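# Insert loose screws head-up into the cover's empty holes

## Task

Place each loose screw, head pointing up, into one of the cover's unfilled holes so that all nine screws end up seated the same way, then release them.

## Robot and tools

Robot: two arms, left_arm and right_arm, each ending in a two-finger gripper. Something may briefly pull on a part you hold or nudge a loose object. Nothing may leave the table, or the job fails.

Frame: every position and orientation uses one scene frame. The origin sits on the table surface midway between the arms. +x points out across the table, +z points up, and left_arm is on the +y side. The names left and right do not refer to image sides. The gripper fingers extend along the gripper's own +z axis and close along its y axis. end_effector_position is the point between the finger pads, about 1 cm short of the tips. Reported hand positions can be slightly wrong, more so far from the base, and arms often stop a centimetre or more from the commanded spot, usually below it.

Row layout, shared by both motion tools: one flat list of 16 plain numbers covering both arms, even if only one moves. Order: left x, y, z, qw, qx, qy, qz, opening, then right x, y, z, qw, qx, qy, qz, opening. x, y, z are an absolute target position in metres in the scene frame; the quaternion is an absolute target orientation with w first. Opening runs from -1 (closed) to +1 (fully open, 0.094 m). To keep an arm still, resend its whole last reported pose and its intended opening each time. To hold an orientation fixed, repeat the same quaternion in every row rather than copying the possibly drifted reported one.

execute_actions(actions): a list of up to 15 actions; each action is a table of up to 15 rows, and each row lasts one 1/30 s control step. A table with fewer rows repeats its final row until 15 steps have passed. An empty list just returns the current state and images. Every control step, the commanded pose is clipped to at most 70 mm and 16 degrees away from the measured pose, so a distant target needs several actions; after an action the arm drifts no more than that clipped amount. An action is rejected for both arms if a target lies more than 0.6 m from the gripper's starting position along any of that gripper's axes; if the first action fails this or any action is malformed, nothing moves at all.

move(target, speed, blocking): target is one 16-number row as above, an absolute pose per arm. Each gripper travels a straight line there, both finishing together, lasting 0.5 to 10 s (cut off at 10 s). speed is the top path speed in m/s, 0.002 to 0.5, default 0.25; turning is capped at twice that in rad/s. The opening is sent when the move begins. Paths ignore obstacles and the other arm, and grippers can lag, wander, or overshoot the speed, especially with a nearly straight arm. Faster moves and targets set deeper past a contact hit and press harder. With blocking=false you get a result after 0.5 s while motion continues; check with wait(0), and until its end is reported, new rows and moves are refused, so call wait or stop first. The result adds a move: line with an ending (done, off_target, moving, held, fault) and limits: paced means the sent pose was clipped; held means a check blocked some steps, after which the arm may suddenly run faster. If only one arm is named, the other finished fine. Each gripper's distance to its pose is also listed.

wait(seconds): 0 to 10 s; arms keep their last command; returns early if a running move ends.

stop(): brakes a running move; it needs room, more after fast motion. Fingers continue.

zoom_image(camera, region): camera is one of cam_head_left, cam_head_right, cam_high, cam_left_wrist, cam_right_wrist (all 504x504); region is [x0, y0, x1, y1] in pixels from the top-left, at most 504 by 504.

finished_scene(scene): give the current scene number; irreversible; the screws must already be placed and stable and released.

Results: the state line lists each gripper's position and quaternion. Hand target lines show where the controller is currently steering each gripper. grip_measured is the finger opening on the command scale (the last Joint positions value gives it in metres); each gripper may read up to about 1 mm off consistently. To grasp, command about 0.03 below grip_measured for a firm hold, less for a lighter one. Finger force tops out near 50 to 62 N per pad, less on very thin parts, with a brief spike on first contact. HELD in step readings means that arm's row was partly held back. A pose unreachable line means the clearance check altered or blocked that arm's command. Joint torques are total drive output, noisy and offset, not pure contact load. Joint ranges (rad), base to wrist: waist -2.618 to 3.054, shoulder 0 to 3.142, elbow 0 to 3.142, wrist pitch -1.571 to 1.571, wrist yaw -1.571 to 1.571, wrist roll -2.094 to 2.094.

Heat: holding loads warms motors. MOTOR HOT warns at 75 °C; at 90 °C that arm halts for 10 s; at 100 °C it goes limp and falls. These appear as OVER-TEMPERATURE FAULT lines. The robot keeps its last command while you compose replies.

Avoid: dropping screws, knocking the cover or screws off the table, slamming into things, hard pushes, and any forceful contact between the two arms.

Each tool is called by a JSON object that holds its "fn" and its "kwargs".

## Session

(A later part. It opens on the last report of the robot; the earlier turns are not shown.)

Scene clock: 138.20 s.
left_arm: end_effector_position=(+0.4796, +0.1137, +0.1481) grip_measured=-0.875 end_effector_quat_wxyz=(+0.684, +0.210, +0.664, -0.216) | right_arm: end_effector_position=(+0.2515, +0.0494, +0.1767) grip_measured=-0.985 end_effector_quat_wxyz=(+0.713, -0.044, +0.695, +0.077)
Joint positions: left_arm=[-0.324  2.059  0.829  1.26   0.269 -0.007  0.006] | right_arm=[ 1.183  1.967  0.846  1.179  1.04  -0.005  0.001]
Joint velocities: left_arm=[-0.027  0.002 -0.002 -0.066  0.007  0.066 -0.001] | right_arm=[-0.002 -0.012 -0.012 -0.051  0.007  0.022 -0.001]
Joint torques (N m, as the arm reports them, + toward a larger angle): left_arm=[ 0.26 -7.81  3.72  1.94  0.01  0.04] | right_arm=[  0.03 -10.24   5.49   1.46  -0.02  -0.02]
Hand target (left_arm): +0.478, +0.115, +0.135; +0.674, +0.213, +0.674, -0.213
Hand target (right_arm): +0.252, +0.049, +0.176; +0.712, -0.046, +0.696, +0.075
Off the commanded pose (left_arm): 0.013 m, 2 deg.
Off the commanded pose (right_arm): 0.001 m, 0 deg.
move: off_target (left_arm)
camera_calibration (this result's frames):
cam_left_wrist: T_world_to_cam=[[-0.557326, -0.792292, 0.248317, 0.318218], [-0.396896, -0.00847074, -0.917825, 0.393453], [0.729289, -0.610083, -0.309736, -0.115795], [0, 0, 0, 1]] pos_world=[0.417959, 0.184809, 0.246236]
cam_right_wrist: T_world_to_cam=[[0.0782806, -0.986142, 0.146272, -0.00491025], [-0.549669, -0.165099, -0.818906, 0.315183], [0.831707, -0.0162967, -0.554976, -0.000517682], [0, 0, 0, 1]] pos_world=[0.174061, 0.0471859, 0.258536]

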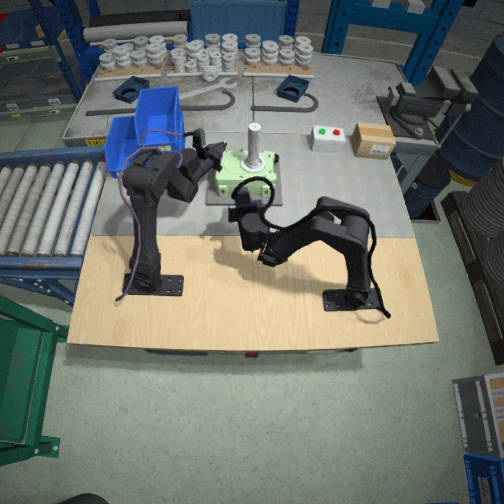

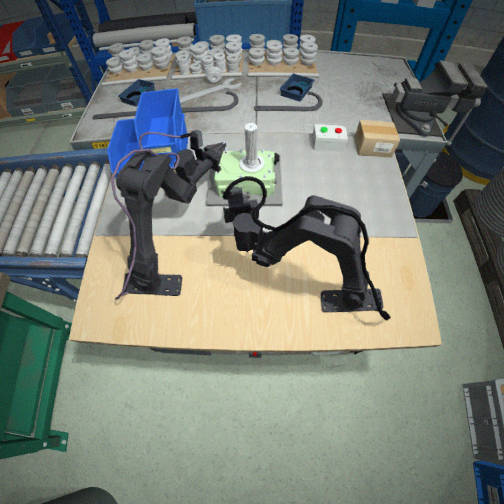

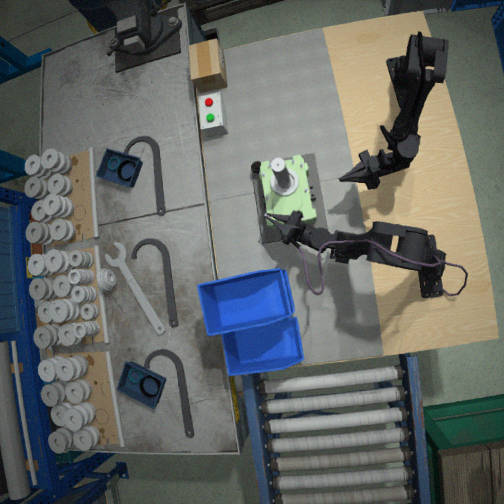

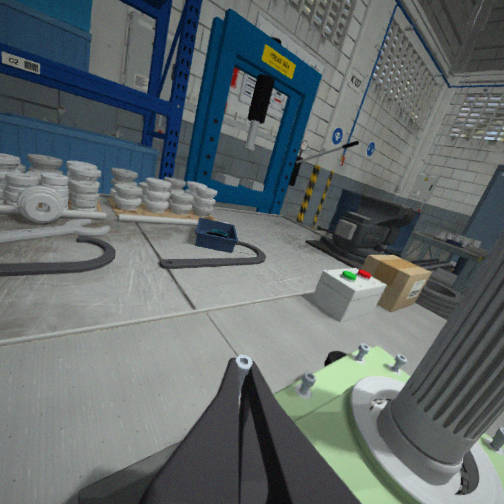

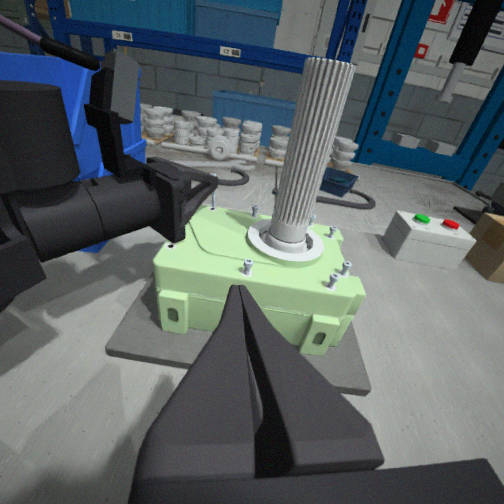

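Back by ~4 mm, +y 1.5 (elbow direction).

{"fn": "execute_actions", "kwargs": {"actions": [[[0.475,0.116,0.138,0.674,0.213,0.674,-0.213,-1,0.2516,0.0494,0.1756,0.712,-0.046,0.696,0.075,-1]],[[0.473,0.117,0.138,0.674,0.213,0.674,-0.213,-1,0.2516,0.0494,0.1756,0.712,-0.046,0.696,0.075,-1]],[[0.471,0.117,0.138,0.674,0.213,0.674,-0.213,-1,0.2516,0.0494,0.1756,0.712,-0.046,0.696,0.075,-1]]]}}

{"fn": "zoom_image", "kwargs": {"camera": "cam_right_wrist", "region": [160,150,260,230]}}

Scene clock: 139.83 s.
left_arm: end_effector_position=(+0.4762, +0.1150, +0.1474) grip_measured=-0.875 end_effector_quat_wxyz=(+0.687, +0.210, +0.662, -0.216) | right_arm: end_effector_position=(+0.2515, +0.0494, +0.1767) grip_measured=-0.985 end_effector_quat_wxyz=(+0.713, -0.044, +0.695, +0.077)
Joint positions: left_arm=[-0.324  2.06   0.812  1.285  0.269 -0.007  0.006] | right_arm=[ 1.183  1.967  0.846  1.179  1.04  -0.005  0.001]
Joint velocities: left_arm=[ 0.007 -0.007  0.007 -0.081  0.081  0.051 -0.   ] | right_arm=[ 0.007 -0.007  0.002  0.022  0.022 -0.022 -0.   ]
Joint torques (N m, as the arm reports them, + toward a larger angle): left_arm=[ 0.09 -9.67  2.44  1.76  0.01  0.05] | right_arm=[  0.   -10.29   5.48   1.47  -0.03  -0.02]
Hand target (left_arm): +0.471, +0.117, +0.138; +0.674, +0.213, +0.674, -0.213
Hand target (right_arm): +0.252, +0.049, +0.176; +0.712, -0.046, +0.696, +0.075
Off the commanded pose (left_arm): 0.011 m, 2 deg.
Off the commanded pose (right_arm): 0.001 m, 0 deg.
Step readings (end_effector_position; steps 1 to 15: 1st action; 16 to 30: 2nd action; 31 to 45: 3rd action):
0: left_arm (+0.4796, +0.1137, +0.1480) | right_arm (+0.2515, +0.0494, +0.1767)
1: left_arm (+0.4796, +0.1137, +0.1480) | right_arm (+0.2515, +0.0494, +0.1767)
2: left_arm (+0.4796, +0.1137, +0.1480) | right_arm (+0.2515, +0.0494, +0.1767)
4: left_arm (+0.4796, +0.1137, +0.1480) | right_arm (+0.2515, +0.0494, +0.1767)
8: left_arm (+0.4796, +0.1137, +0.1480) | right_arm (+0.2515, +0.0494, +0.1767)
15: left_arm (+0.4796, +0.1137, +0.1480) | right_arm (+0.2515, +0.0494, +0.1767)
16: left_arm (+0.4793, +0.1139, +0.1476) | right_arm (+0.2515, +0.0494, +0.1767)
17: left_arm (+0.4787, +0.1140, +0.1476) | right_arm (+0.2515, +0.0494, +0.1767)
19: left_arm (+0.4779, +0.1143, +0.1476) | right_arm (+0.2515, +0.0494, +0.1767)
23: left_arm (+0.4776, +0.1144, +0.1477) | right_arm (+0.2515, +0.0494, +0.1767)
30: left_arm (+0.4776, +0.1145, +0.1476) | right_arm (+0.2515, +0.0494, +0.1767)
31: left_arm (+0.4774, +0.1145, +0.1475) | right_arm (+0.2515, +0.0494, +0.1767)
32: left_arm (+0.4769, +0.1147, +0.1473) | right_arm (+0.2515, +0.0494, +0.1767)
34: left_arm (+0.4764, +0.1149, +0.1473) | right_arm (+0.2515, +0.0494, +0.1767)
38: left_arm (+0.4762, +0.1150, +0.1474) | right_arm (+0.2515, +0.0494, +0.1767)
45: end_effector_position above
camera_calibration (this result's frames):
cam_left_wrist: T_world_to_cam=[[-0.559015, -0.791691, 0.246429, 0.318453], [-0.390619, -0.0107039, -0.92049, 0.38919], [0.731382, -0.610828, -0.303266, -0.11464], [0, 0, 0, 1]] pos_world=[0.41389, 0.186257, 0.245004]
cam_right_wrist: T_world_to_cam=[[0.0782806, -0.986142, 0.146272, -0.00491025], [-0.549669, -0.165099, -0.818906, 0.315183], [0.831707, -0.0162967, -0.554976, -0.000517682], [0, 0, 0, 1]] pos_world=[0.174061, 0.0471859, 0.258536]

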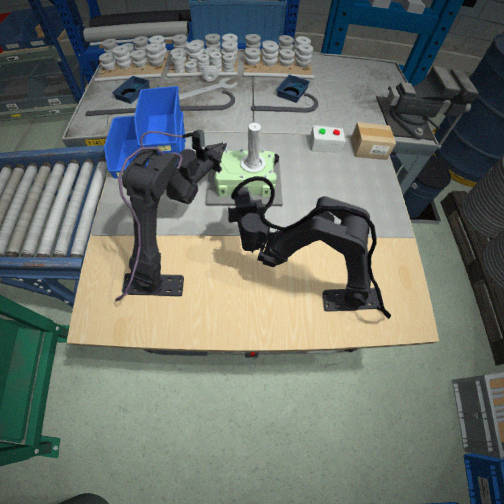

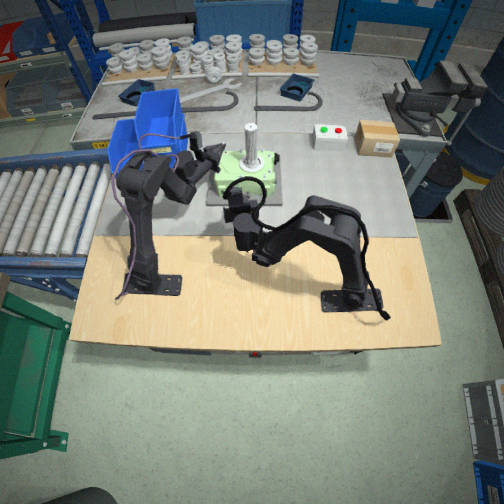

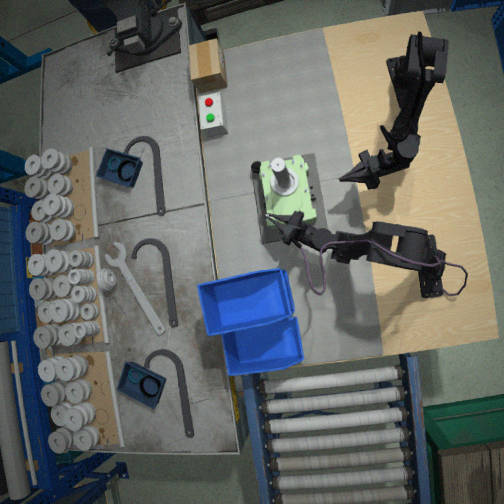

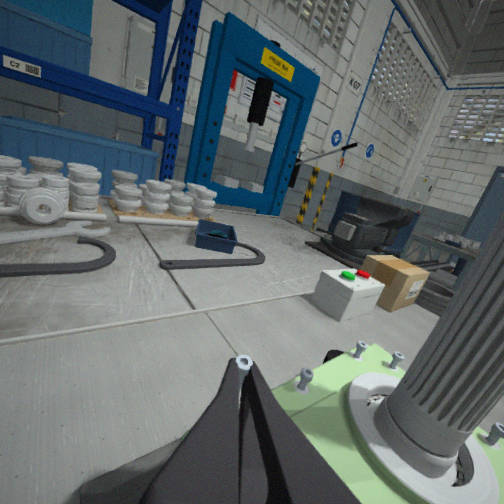

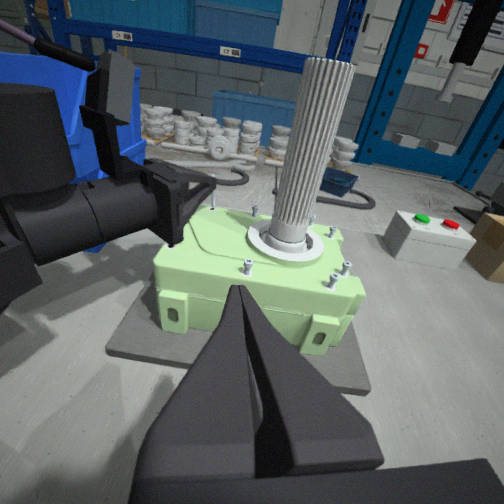

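Region (160, 150, 260, 230) of cam_right_wrist's 504x504 image, scaled by 5.040, with more detail than that image has; it fills the top 403 rows of this view, and the rest is white.

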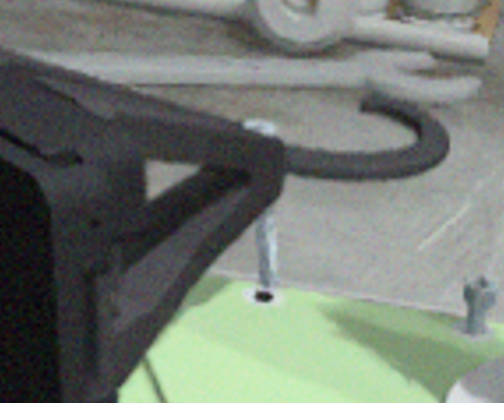

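{"fn": "execute_actions", "kwargs": {"actions": [[[0.472,0.117,0.157,0.674,0.213,0.674,-0.213,-1,0.2516,0.0494,0.1756,0.712,-0.046,0.696,0.075,-1]],[[0.469,0.117,0.157,0.674,0.213,0.674,-0.213,-1,0.2516,0.0494,0.1756,0.712,-0.046,0.696,0.075,-1]]]}}

{"fn": "zoom_image", "kwargs": {"camera": "cam_right_wrist", "region": [160,150,260,230]}}

Scene clock: 140.97 s.
left_arm: end_effector_position=(+0.4744, +0.1156, +0.1585) grip_measured=-0.875 end_effector_quat_wxyz=(+0.679, +0.210, +0.669, -0.215) | right_arm: end_effector_position=(+0.2515, +0.0494, +0.1767) grip_measured=-0.985 end_effector_quat_wxyz=(+0.713, -0.044, +0.695, +0.077)
Joint positions: left_arm=[-0.324  1.997  0.811  1.202  0.269 -0.007  0.006] | right_arm=[ 1.183  1.967  0.846  1.179  1.04  -0.005  0.001]
Joint velocities: left_arm=[ 0.002 -0.007 -0.017  0.007 -0.037  0.007 -0.   ] | right_arm=[ 0.002  0.002 -0.012 -0.022 -0.037  0.037 -0.   ]
Joint torques (N m, as the arm reports them, + toward a larger angle): left_arm=[ -0.07 -10.31   2.86   1.83  -0.01   0.05] | right_arm=[  0.04 -10.25   5.49   1.48  -0.02  -0.02]
Hand target (left_arm): +0.469, +0.117, +0.157; +0.674, +0.213, +0.674, -0.213
Hand target (right_arm): +0.252, +0.049, +0.176; +0.712, -0.046, +0.696, +0.075
Off the commanded pose (left_arm): 0.006 m, 1 deg.
Off the commanded pose (right_arm): 0.001 m, 0 deg.
Step readings (end_effector_position; steps 1 to 15: 1st action; 16 to 30: 2nd action):
0: left_arm (+0.4762, +0.1150, +0.1474) | right_arm (+0.2515, +0.0494, +0.1767)
1: left_arm (+0.4760, +0.1150, +0.1491) | right_arm (+0.2515, +0.0494, +0.1767)
2: left_arm (+0.4757, +0.1151, +0.1502) | right_arm (+0.2515, +0.0494, +0.1767)
4: left_arm (+0.4749, +0.1154, +0.1575) | right_arm (+0.2515, +0.0494, +0.1767)
8: left_arm (+0.4742, +0.1156, +0.1644) | right_arm (+0.2515, +0.0494, +0.1767)
15: left_arm (+0.4744, +0.1156, +0.1588) | right_arm (+0.2515, +0.0494, +0.1767)
16: left_arm (+0.4744, +0.1156, +0.1586) | right_arm (+0.2515, +0.0494, +0.1767)
17: left_arm (+0.4744, +0.1156, +0.1585) | right_arm (+0.2515, +0.0494, +0.1767)
19: left_arm (+0.4744, +0.1156, +0.1585) | right_arm (+0.2515, +0.0494, +0.1767)
23: left_arm (+0.4744, +0.1156, +0.1585) | right_arm (+0.2515, +0.0494, +0.1767)
30: end_effector_position above
camera_calibration (this result's frames):
cam_left_wrist: T_world_to_cam=[[-0.55418, -0.793411, 0.25176, 0.312296], [-0.40841, -0.00437428, -0.912788, 0.405196], [0.725318, -0.60867, -0.321613, -0.104079], [0, 0, 0, 1]] pos_world=[0.414044, 0.186202, 0.257762]
cam_right_wrist: T_world_to_cam=[[0.0782806, -0.986142, 0.146272, -0.00491025], [-0.549669, -0.165099, -0.818906, 0.315183], [0.831707, -0.0162967, -0.554976, -0.000517682], [0, 0, 0, 1]] pos_world=[0.174061, 0.0471859, 0.258536]

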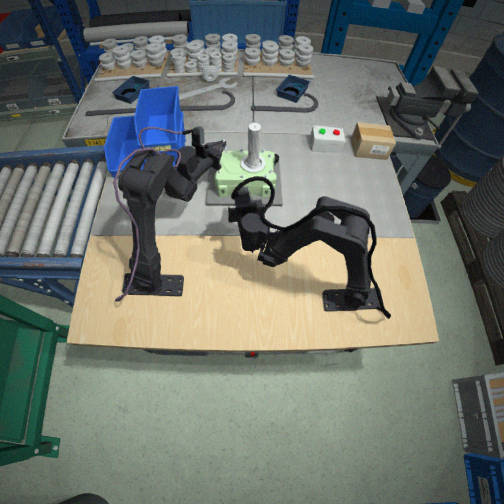

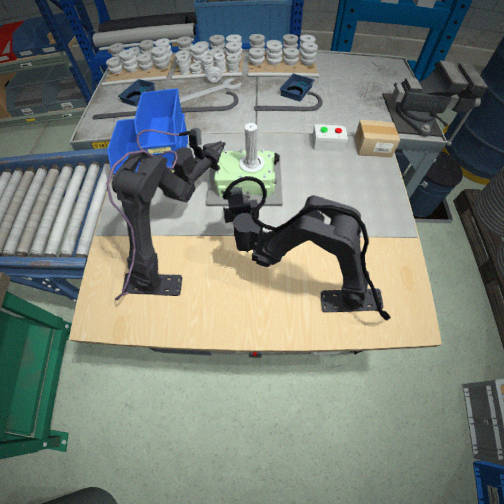

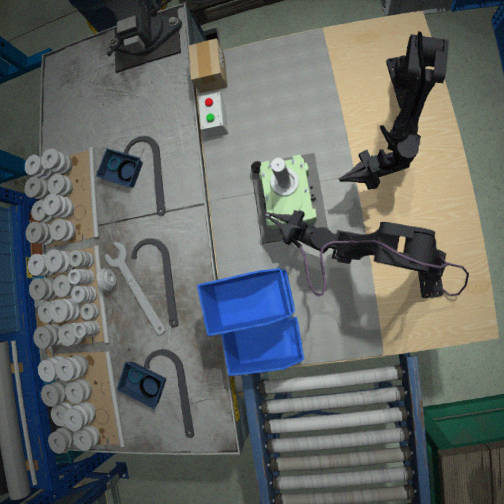

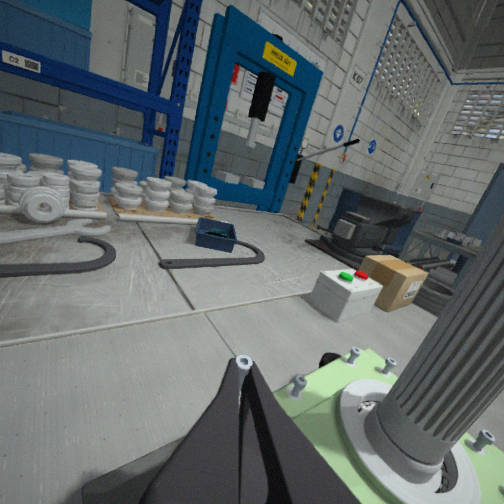

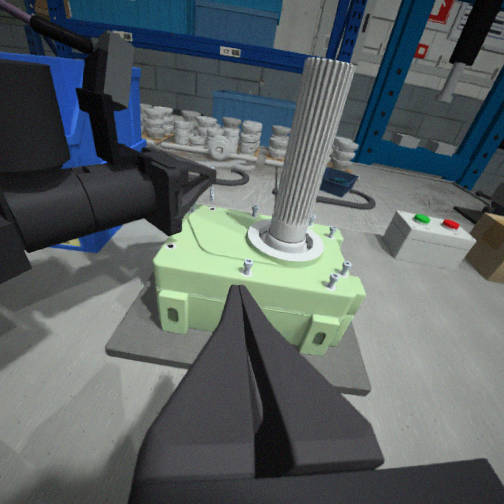

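Region (160, 150, 260, 230) of cam_right_wrist's 504x504 image, scaled by 5.040, with more detail than that image has; it fills the top 403 rows of this view, and the rest is white.

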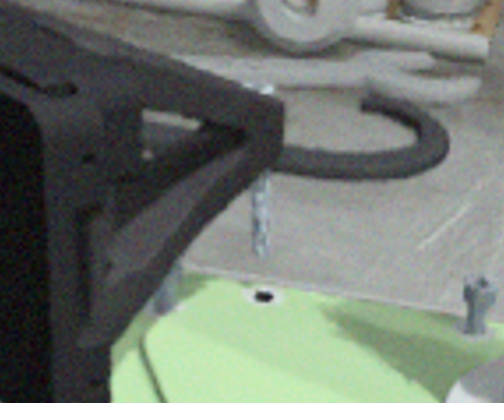

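{"fn": "move", "kwargs": {"target": [0.469,0.117,0.136,0.674,0.213,0.674,-0.213,-1,0.2516,0.0494,0.1756,0.712,-0.046,0.696,0.075,-1], "speed": 0.01}}

{"fn": "zoom_image", "kwargs": {"camera": "cam_right_wrist", "region": [160,150,260,230]}}

Scene clock: 143.67 s.
left_arm: end_effector_position=(+0.4727, +0.1162, +0.1480) grip_measured=-0.875 end_effector_quat_wxyz=(+0.682, +0.210, +0.667, -0.216) | right_arm: end_effector_position=(+0.2515, +0.0493, +0.1769) grip_measured=-0.985 end_effector_quat_wxyz=(+0.713, -0.043, +0.695, +0.077)
Joint positions: left_arm=[-0.324  2.037  0.797  1.265  0.269 -0.007  0.006] | right_arm=[ 1.183  1.967  0.846  1.18   1.04  -0.005  0.001]
Joint velocities: left_arm=[ 0.022 -0.017 -0.017 -0.037 -0.007 -0.022 -0.   ] | right_arm=[-0.017  0.002  0.002 -0.007 -0.051  0.066  0.002]
Joint torques (N m, as the arm reports them, + toward a larger angle): left_arm=[-0.07 -7.73  2.94  2.08 -0.02  0.05] | right_arm=[  0.02 -10.25   5.49   1.46  -0.03  -0.01]
Hand target (left_arm): +0.469, +0.117, +0.136; +0.674, +0.213, +0.674, -0.213
Hand target (right_arm): +0.252, +0.049, +0.176; +0.712, -0.046, +0.696, +0.075
Off the commanded pose (left_arm): 0.013 m, 1 deg.
Off the commanded pose (right_arm): 0.001 m, 0 deg.
move: off_target (left_arm)
camera_calibration (this result's frames):
cam_left_wrist: T_world_to_cam=[[-0.555983, -0.79277, 0.249798, 0.315546], [-0.401838, -0.00671236, -0.915686, 0.392442], [0.727605, -0.609484, -0.314833, -0.107815], [0, 0, 0, 1]] pos_world=[0.411583, 0.187078, 0.246588]
cam_right_wrist: T_world_to_cam=[[0.0782023, -0.98635, 0.144905, -0.00468682], [-0.549229, -0.163929, -0.819436, 0.315304], [0.832005, -0.0155044, -0.554551, -0.000567117], [0, 0, 0, 1]] pos_world=[0.174013, 0.047056, 0.258736]

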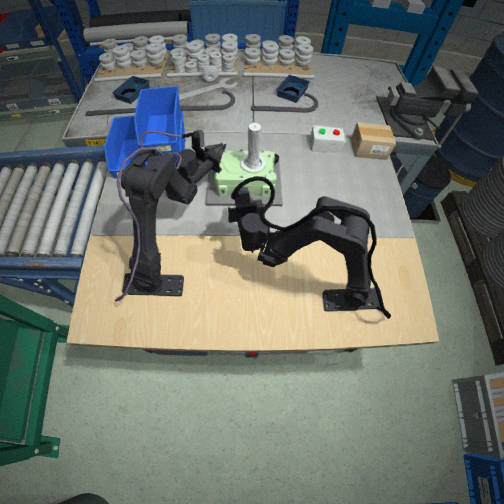

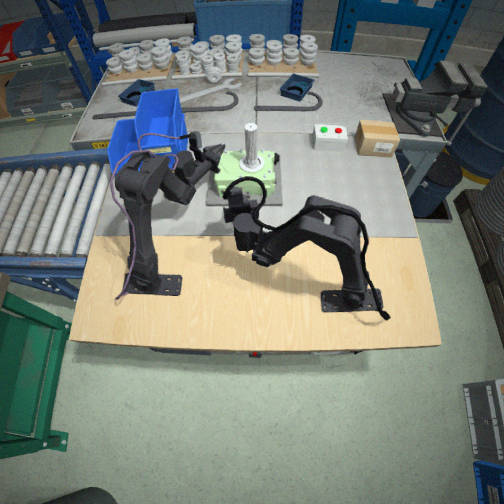

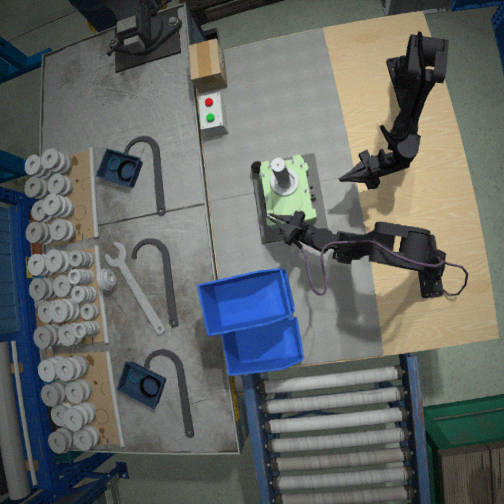

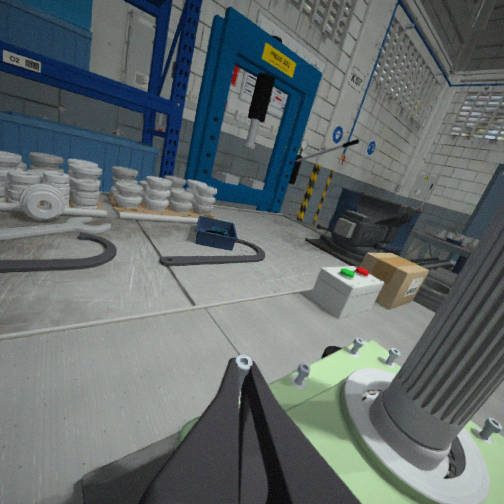

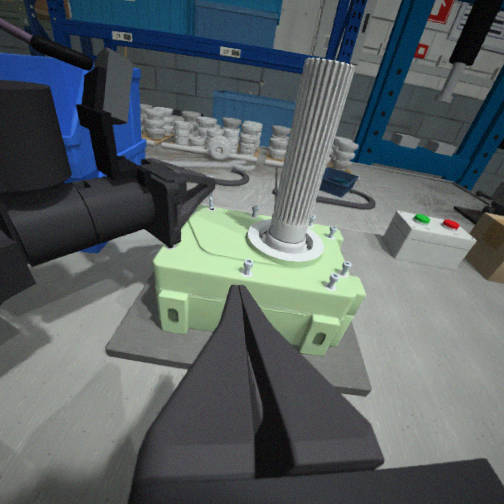

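Region (160, 150, 260, 230) of cam_right_wrist's 504x504 image, scaled by 5.040, with more detail than that image has; it fills the top 403 rows of this view, and the rest is white.

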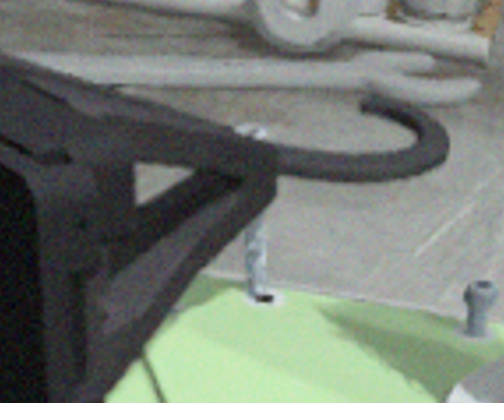

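−y 2 mm.

{"fn": "execute_actions", "kwargs": {"actions": [[[0.469,0.112,0.136,0.674,0.213,0.674,-0.213,-1,0.2516,0.0494,0.1756,0.712,-0.046,0.696,0.075,-1]],[[0.469,0.110,0.136,0.674,0.213,0.674,-0.213,-1,0.2516,0.0494,0.1756,0.712,-0.046,0.696,0.075,-1]]]}}

{"fn": "zoom_image", "kwargs": {"camera": "cam_right_wrist", "region": [160,150,260,230]}}

Scene clock: 144.73 s.
left_arm: end_effector_position=(+0.4712, +0.1127, +0.1480) grip_measured=-0.875 end_effector_quat_wxyz=(+0.682, +0.211, +0.666, -0.217) | right_arm: end_effector_position=(+0.2515, +0.0493, +0.1769) grip_measured=-0.985 end_effector_quat_wxyz=(+0.713, -0.043, +0.695, +0.077)
Joint positions: left_arm=[-0.333  2.037  0.797  1.265  0.263 -0.007  0.006] | right_arm=[ 1.183  1.967  0.846  1.18   1.04  -0.005  0.001]
Joint velocities: left_arm=[ 0.002 -0.007 -0.007 -0.022  0.022  0.022  0.   ] | right_arm=[ 0.002 -0.007 -0.017 -0.007 -0.037 -0.022 -0.   ]
Joint torques (N m, as the arm reports them, + toward a larger angle): left_arm=[-0.89 -7.37  3.67  2.03 -0.18  0.05] | right_arm=[  0.04 -10.27   5.49   1.46  -0.03  -0.02]
Hand target (left_arm): +0.469, +0.110, +0.136; +0.674, +0.213, +0.674, -0.213
Hand target (right_arm): +0.252, +0.049, +0.176; +0.712, -0.046, +0.696, +0.075
Off the commanded pose (left_arm): 0.012 m, 1 deg.
Off the commanded pose (right_arm): 0.001 m, 0 deg.
Step readings (end_effector_position; steps 1 to 15: 1st action; 16 to 30: 2nd action):
0: left_arm (+0.4727, +0.1162, +0.1480) | right_arm (+0.2515, +0.0493, +0.1769)
1: left_arm (+0.4727, +0.1162, +0.1480) | right_arm (+0.2515, +0.0493, +0.1769)
2: left_arm (+0.4727, +0.1163, +0.1480) | right_arm (+0.2515, +0.0493, +0.1769)
4: left_arm (+0.4727, +0.1163, +0.1480) | right_arm (+0.2515, +0.0493, +0.1769)
8: left_arm (+0.4727, +0.1163, +0.1480) | right_arm (+0.2515, +0.0493, +0.1769)
15: left_arm (+0.4727, +0.1163, +0.1480) | right_arm (+0.2515, +0.0493, +0.1769)
16: left_arm (+0.4726, +0.1161, +0.1480) | right_arm (+0.2515, +0.0493, +0.1769)
17: left_arm (+0.4725, +0.1156, +0.1480) | right_arm (+0.2515, +0.0493, +0.1769)
19: left_arm (+0.4718, +0.1140, +0.1480) | right_arm (+0.2515, +0.0493, +0.1769)
23: left_arm (+0.4711, +0.1125, +0.1480) | right_arm (+0.2515, +0.0493, +0.1769)
30: end_effector_position above
camera_calibration (this result's frames):
cam_left_wrist: T_world_to_cam=[[-0.558388, -0.791031, 0.249945, 0.312859], [-0.401906, -0.00562051, -0.915664, 0.391759], [0.725724, -0.61175, -0.314782, -0.107804], [0, 0, 0, 1]] pos_world=[0.410382, 0.183734, 0.246588]
cam_right_wrist: T_world_to_cam=[[0.0782023, -0.98635, 0.144905, -0.00468682], [-0.549229, -0.163929, -0.819436, 0.315304], [0.832005, -0.0155044, -0.554551, -0.000567117], [0, 0, 0, 1]] pos_world=[0.174013, 0.047056, 0.258736]

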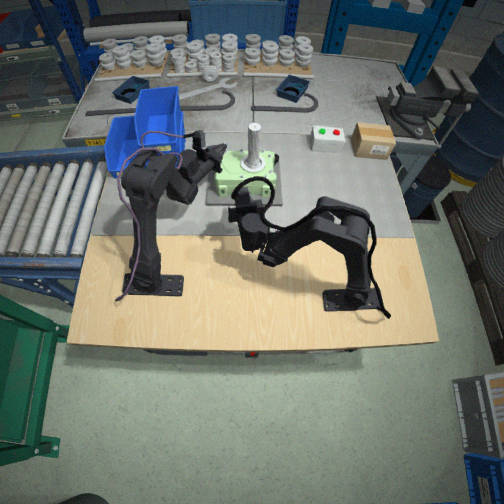

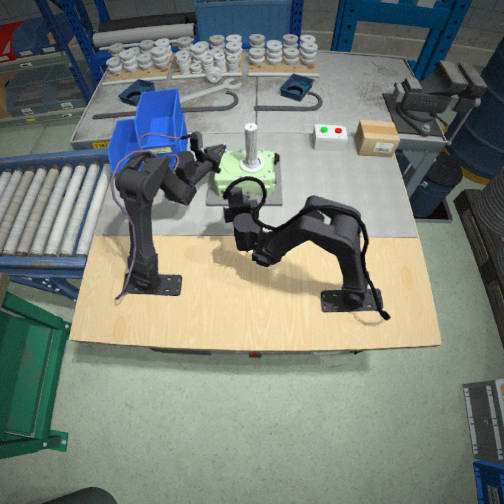

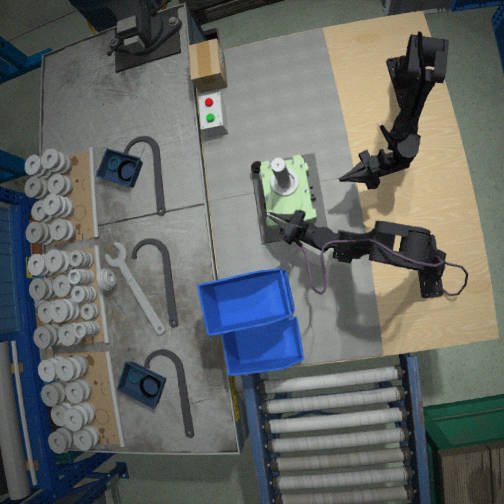

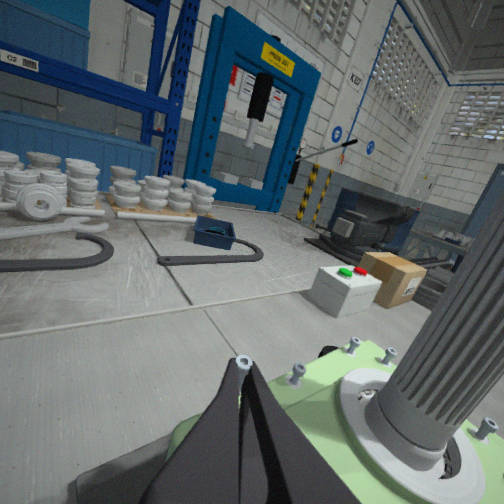

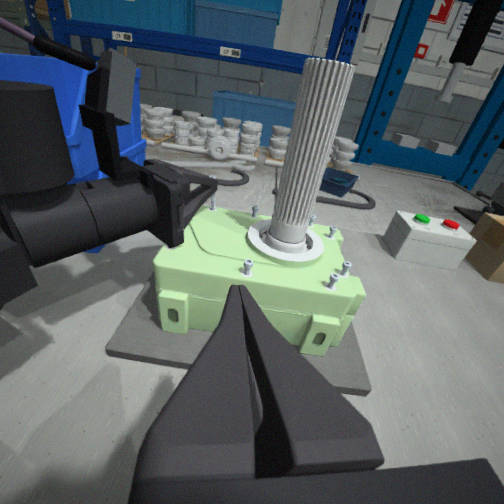

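Region (160, 150, 260, 230) of cam_right_wrist's 504x504 image, scaled by 5.040, with more detail than that image has; it fills the top 403 rows of this view, and the rest is white.

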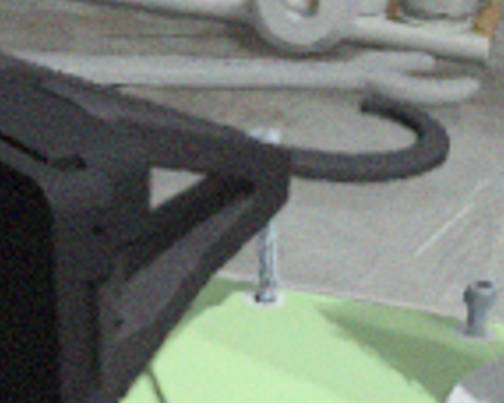

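{"fn": "execute_actions", "kwargs": {"actions": [[[0.468,0.114,0.131,0.674,0.213,0.674,-0.213,-1,0.2516,0.0494,0.1756,0.712,-0.046,0.696,0.075,-1]],[[0.467,0.115,0.128,0.674,0.213,0.674,-0.213,-1,0.2516,0.0494,0.1756,0.712,-0.046,0.696,0.075,-1]]]}}

{"fn": "zoom_image", "kwargs": {"camera": "cam_right_wrist", "region": [160,150,260,230]}}

Scene clock: 145.93 s.
left_arm: end_effector_position=(+0.4715, +0.1126, +0.1485) grip_measured=-0.875 end_effector_quat_wxyz=(+0.691, +0.210, +0.657, -0.217) | right_arm: end_effector_position=(+0.2515, +0.0493, +0.1769) grip_measured=-0.985 end_effector_quat_wxyz=(+0.713, -0.043, +0.695, +0.077)
Joint positions: left_arm=[-0.333  2.06   0.797  1.314  0.263 -0.007  0.006] | right_arm=[ 1.183  1.967  0.846  1.18   1.04  -0.005  0.001]
Joint velocities: left_arm=[-0.017  0.007 -0.017 -0.066  0.007 -0.007 -0.001] | right_arm=[-0.032 -0.012 -0.002 -0.037 -0.037 -0.007 -0.   ]
Joint torques (N m, as the arm reports them, + toward a larger angle): left_arm=[ 0.1  -7.46  2.24  1.92 -0.02  0.05] | right_arm=[  0.05 -10.27   5.49   1.46  -0.03  -0.01]
Hand target (left_arm): +0.467, +0.115, +0.128; +0.674, +0.213, +0.674, -0.213
Hand target (right_arm): +0.252, +0.049, +0.176; +0.712, -0.046, +0.696, +0.075
Off the commanded pose (left_arm): 0.021 m, 3 deg.
Off the commanded pose (right_arm): 0.001 m, 0 deg.
Step readings (end_effector_position; steps 1 to 15: 1st action; 16 to 30: 2nd action):
0: left_arm (+0.4713, +0.1127, +0.1480) | right_arm (+0.2515, +0.0493, +0.1769)
1: left_arm (+0.4713, +0.1127, +0.1479) | right_arm (+0.2515, +0.0493, +0.1769)
2: left_arm (+0.4714, +0.1127, +0.1475) | right_arm (+0.2515, +0.0493, +0.1769)
4: left_arm (+0.4714, +0.1127, +0.1476) | right_arm (+0.2515, +0.0493, +0.1769)
8: left_arm (+0.4715, +0.1126, +0.1478) | right_arm (+0.2515, +0.0493, +0.1769)
15: left_arm (+0.4715, +0.1126, +0.1478) | right_arm (+0.2515, +0.0493, +0.1769)
16: left_arm (+0.4715, +0.1126, +0.1477) | right_arm (+0.2515, +0.0493, +0.1769)
17: left_arm (+0.4715, +0.1126, +0.1479) | right_arm (+0.2515, +0.0493, +0.1769)
19: left_arm (+0.4715, +0.1126, +0.1483) | right_arm (+0.2515, +0.0493, +0.1769)
23: left_arm (+0.4715, +0.1126, +0.1484) | right_arm (+0.2515, +0.0493, +0.1769)
30: end_effector_position above
camera_calibration (this result's frames):
cam_left_wrist: T_world_to_cam=[[-0.56418, -0.789008, 0.243243, 0.316348], [-0.379157, -0.0141206, -0.925224, 0.38401], [0.733444, -0.614221, -0.291192, -0.114705], [0, 0, 0, 1]] pos_world=[0.408207, 0.184569, 0.244945]
cam_right_wrist: T_world_to_cam=[[0.0782023, -0.98635, 0.144905, -0.00468682], [-0.549229, -0.163929, -0.819436, 0.315304], [0.832005, -0.0155044, -0.554551, -0.000567117], [0, 0, 0, 1]] pos_world=[0.174013, 0.047056, 0.258736]

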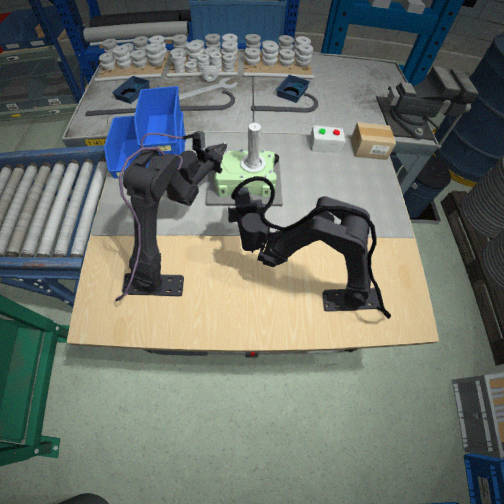

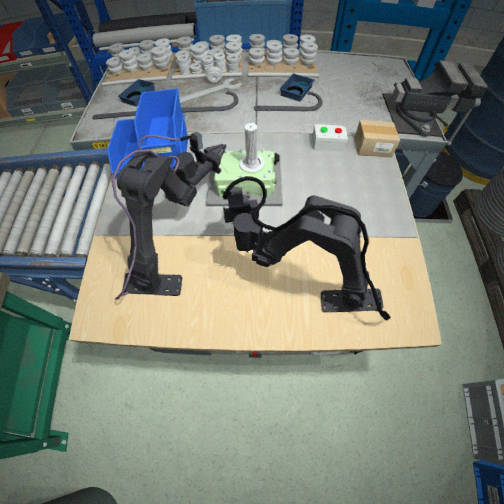

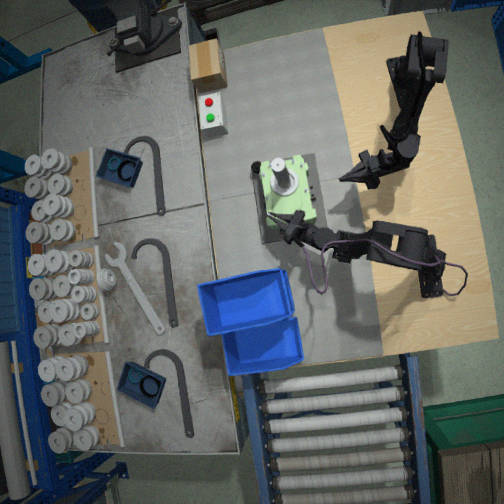

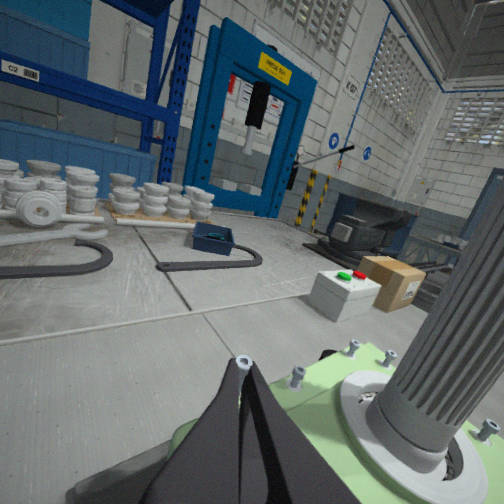

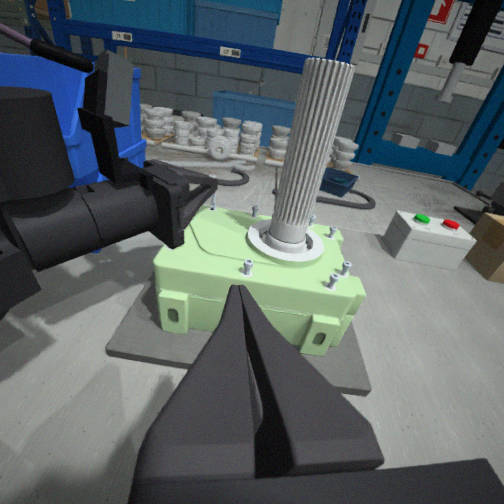

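Region (160, 150, 260, 230) of cam_right_wrist's 504x504 image, scaled by 5.040, with more detail than that image has; it fills the top 403 rows of this view, and the rest is white.

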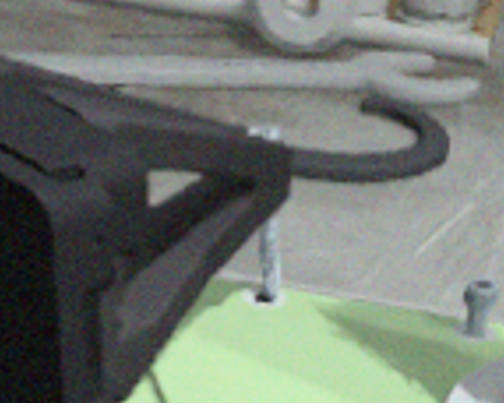

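{"fn": "move", "kwargs": {"target": [0.478,0.108,0.157,0.613,0.231,0.731,-0.194,-1,0.2516,0.0494,0.1756,0.712,-0.046,0.696,0.075,-1], "speed": 0.03}}

{"fn": "zoom_image", "kwargs": {"camera": "cam_right_wrist", "region": [160,150,260,230]}}

Scene clock: 150.10 s.
left_arm: end_effector_position=(+0.4760, +0.1110, +0.1483) grip_measured=-0.875 end_effector_quat_wxyz=(+0.612, +0.227, +0.731, -0.201) | right_arm: end_effector_position=(+0.2515, +0.0493, +0.1772) grip_measured=-0.985 end_effector_quat_wxyz=(+0.714, -0.043, +0.695, +0.078)
Joint positions: left_arm=[-0.333  1.897  0.876  0.843  0.263  0.031  0.006] | right_arm=[ 1.183  1.967  0.846  1.182  1.04  -0.005  0.001]
Joint velocities: left_arm=[-0.007 -0.007 -0.012  0.051 -0.051 -0.022 -0.001] | right_arm=[-0.002  0.017  0.002  0.007 -0.007  0.051  0.   ]
Joint torques (N m, as the arm reports them, + toward a larger angle): left_arm=[-0.74 -9.84  6.87  1.64 -0.15  0.11] | right_arm=[  0.03 -10.28   5.46   1.45  -0.03  -0.02]
Hand target (left_arm): +0.478, +0.108, +0.157; +0.613, +0.231, +0.730, -0.194
Hand target (right_arm): +0.252, +0.049, +0.176; +0.712, -0.046, +0.696, +0.075
Off the commanded pose (left_arm): 0.009 m, 1 deg.
Off the commanded pose (right_arm): 0.002 m, 1 deg.
move: done
camera_calibration (this result's frames):
cam_left_wrist: T_world_to_cam=[[-0.517488, -0.815442, 0.259347, 0.295972], [-0.548911, 0.0838375, -0.831666, 0.441518], [0.656432, -0.572736, -0.49099, -0.0574304], [0, 0, 0, 1]] pos_world=[0.433215, 0.17144, 0.262238]
cam_right_wrist: T_world_to_cam=[[0.0781248, -0.986556, 0.143539, -0.00446328], [-0.548788, -0.162759, -0.819964, 0.315425], [0.832303, -0.0147128, -0.554126, -0.000616784], [0, 0, 0, 1]] pos_world=[0.173964, 0.0469258, 0.258936]

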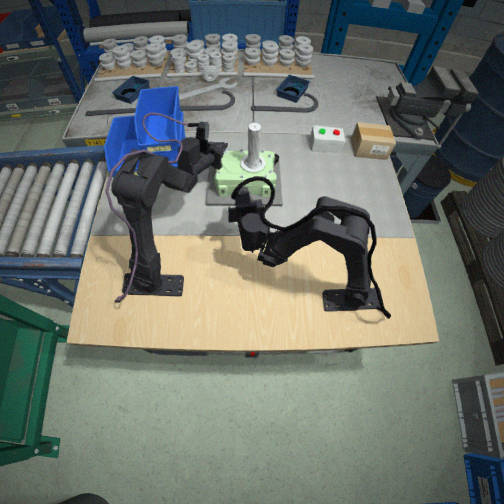

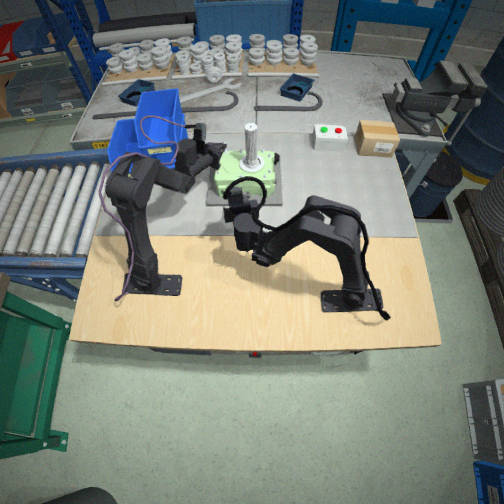

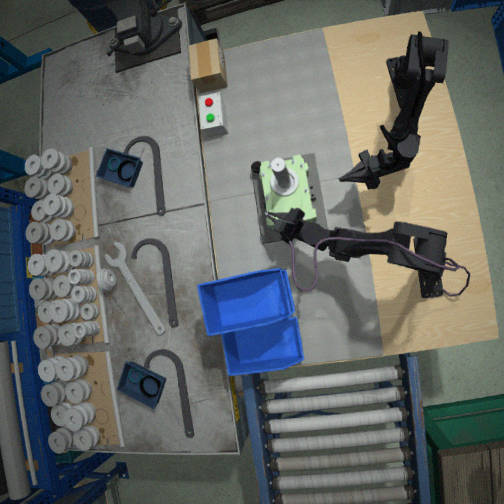

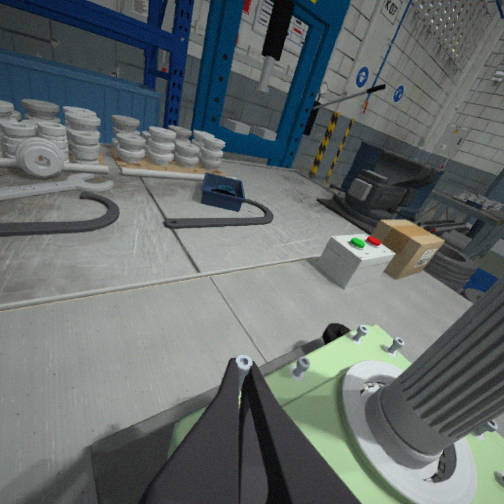

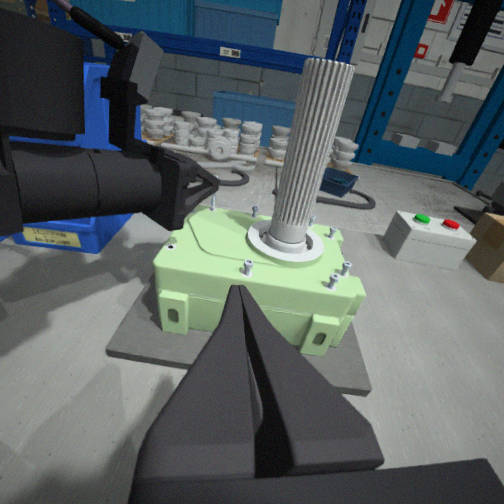

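Region (160, 150, 260, 230) of cam_right_wrist's 504x504 image, scaled by 5.040, with more detail than that image has; it fills the top 403 rows of this view, and the rest is white.

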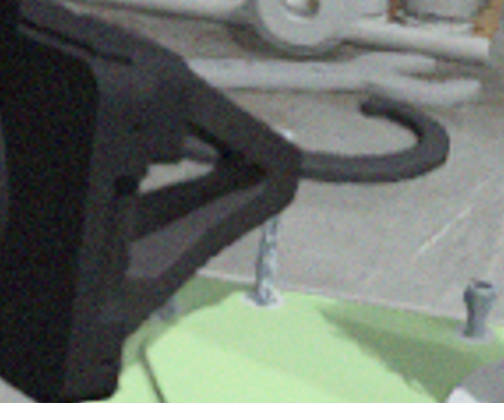

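Looks over the hole. Press.

{"fn": "move", "kwargs": {"target": [0.475,0.111,0.132,0.613,0.231,0.731,-0.194,-1,0.2516,0.0494,0.1756,0.712,-0.046,0.696,0.075,-1], "speed": 0.01}}

{"fn": "zoom_image", "kwargs": {"camera": "cam_right_wrist", "region": [160,150,260,230]}}

Scene clock: 152.03 s.
left_arm: end_effector_position=(+0.4789, +0.1099, +0.1461) grip_measured=-0.875 end_effector_quat_wxyz=(+0.621, +0.227, +0.723, -0.201) | right_arm: end_effector_position=(+0.2515, +0.0493, +0.1773) grip_measured=-0.985 end_effector_quat_wxyz=(+0.714, -0.043, +0.695, +0.078)
Joint positions: left_arm=[-0.333  1.927  0.876  0.896  0.263  0.032  0.006] | right_arm=[ 1.183  1.967  0.846  1.183  1.04  -0.005  0.001]
Joint velocities: left_arm=[-0.007  0.012  0.007 -0.066 -0.051  0.007  0.   ] | right_arm=[-0.017 -0.007 -0.007  0.037 -0.066 -0.007  0.   ]
Joint torques (N m, as the arm reports them, + toward a larger angle): left_arm=[-0.31 -7.69  3.47  2.13 -0.09  0.1 ] | right_arm=[  0.03 -10.25   5.46   1.44  -0.03  -0.02]
Hand target (left_arm): +0.475, +0.111, +0.132; +0.613, +0.231, +0.731, -0.194
Hand target (right_arm): +0.252, +0.049, +0.176; +0.712, -0.046, +0.696, +0.075
Off the commanded pose (left_arm): 0.015 m, 2 deg.
Off the commanded pose (right_arm): 0.002 m, 1 deg.
move: off_target (left_arm)
camera_calibration (this result's frames):
cam_left_wrist: T_world_to_cam=[[-0.523396, -0.813448, 0.253692, 0.300596], [-0.529924, 0.0775956, -0.844488, 0.434859], [0.667261, -0.576439, -0.471679, -0.0685826], [0, 0, 0, 1]] pos_world=[0.433536, 0.171242, 0.258626]
cam_right_wrist: T_world_to_cam=[[0.0780672, -0.986709, 0.142513, -0.00429555], [-0.548458, -0.16188, -0.820359, 0.315515], [0.832526, -0.0141194, -0.553806, -0.000654188], [0, 0, 0, 1]] pos_world=[0.173927, 0.046828, 0.259086]

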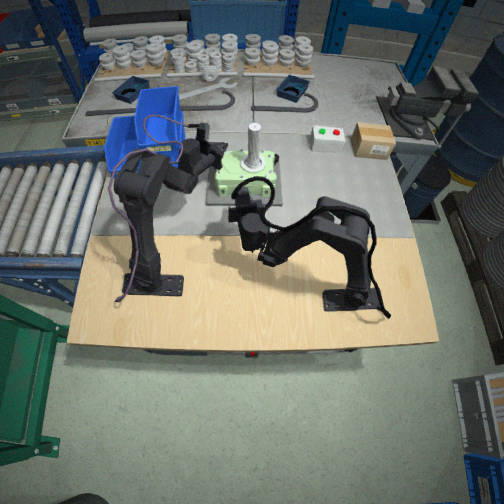

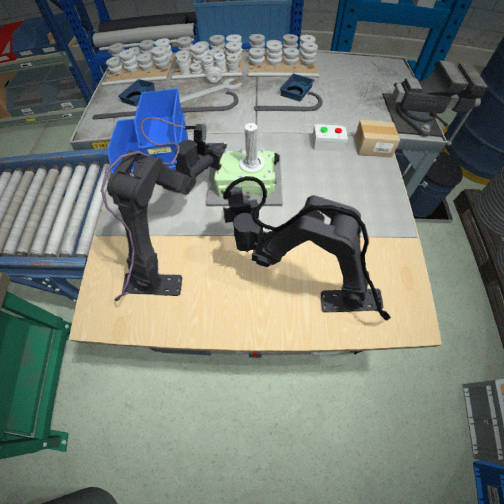

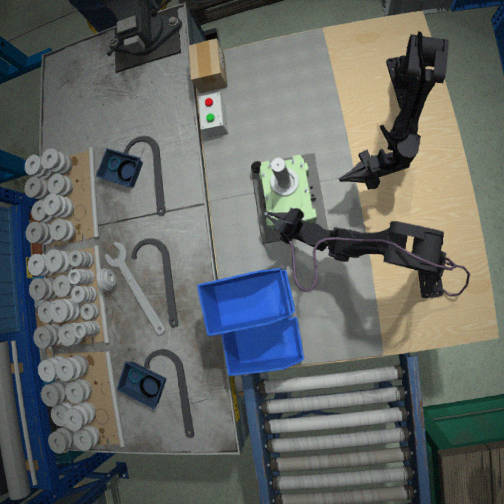

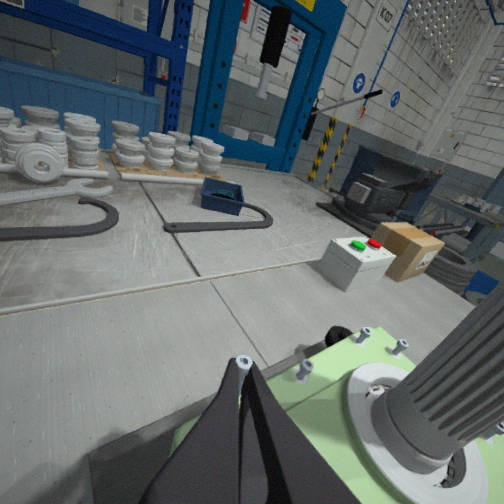

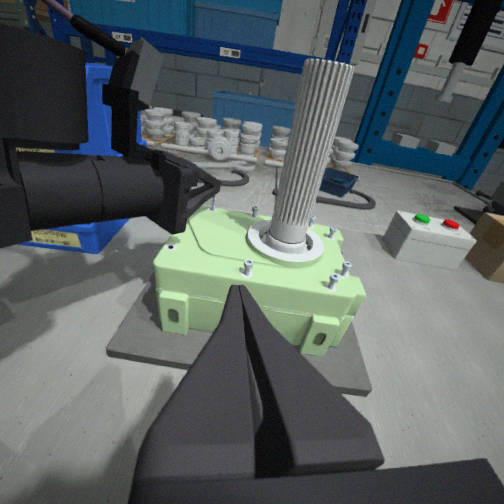

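Region (160, 150, 260, 230) of cam_right_wrist's 504x504 image, scaled by 5.040, with more detail than that image has; it fills the top 403 rows of this view, and the rest is white.

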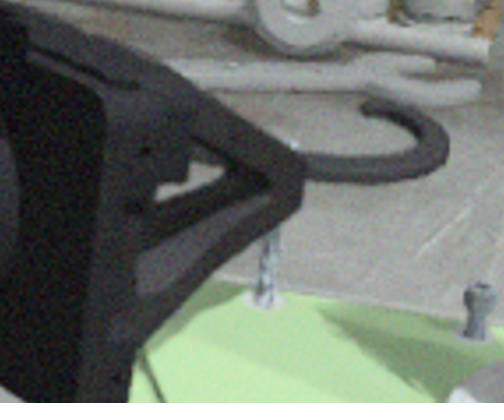

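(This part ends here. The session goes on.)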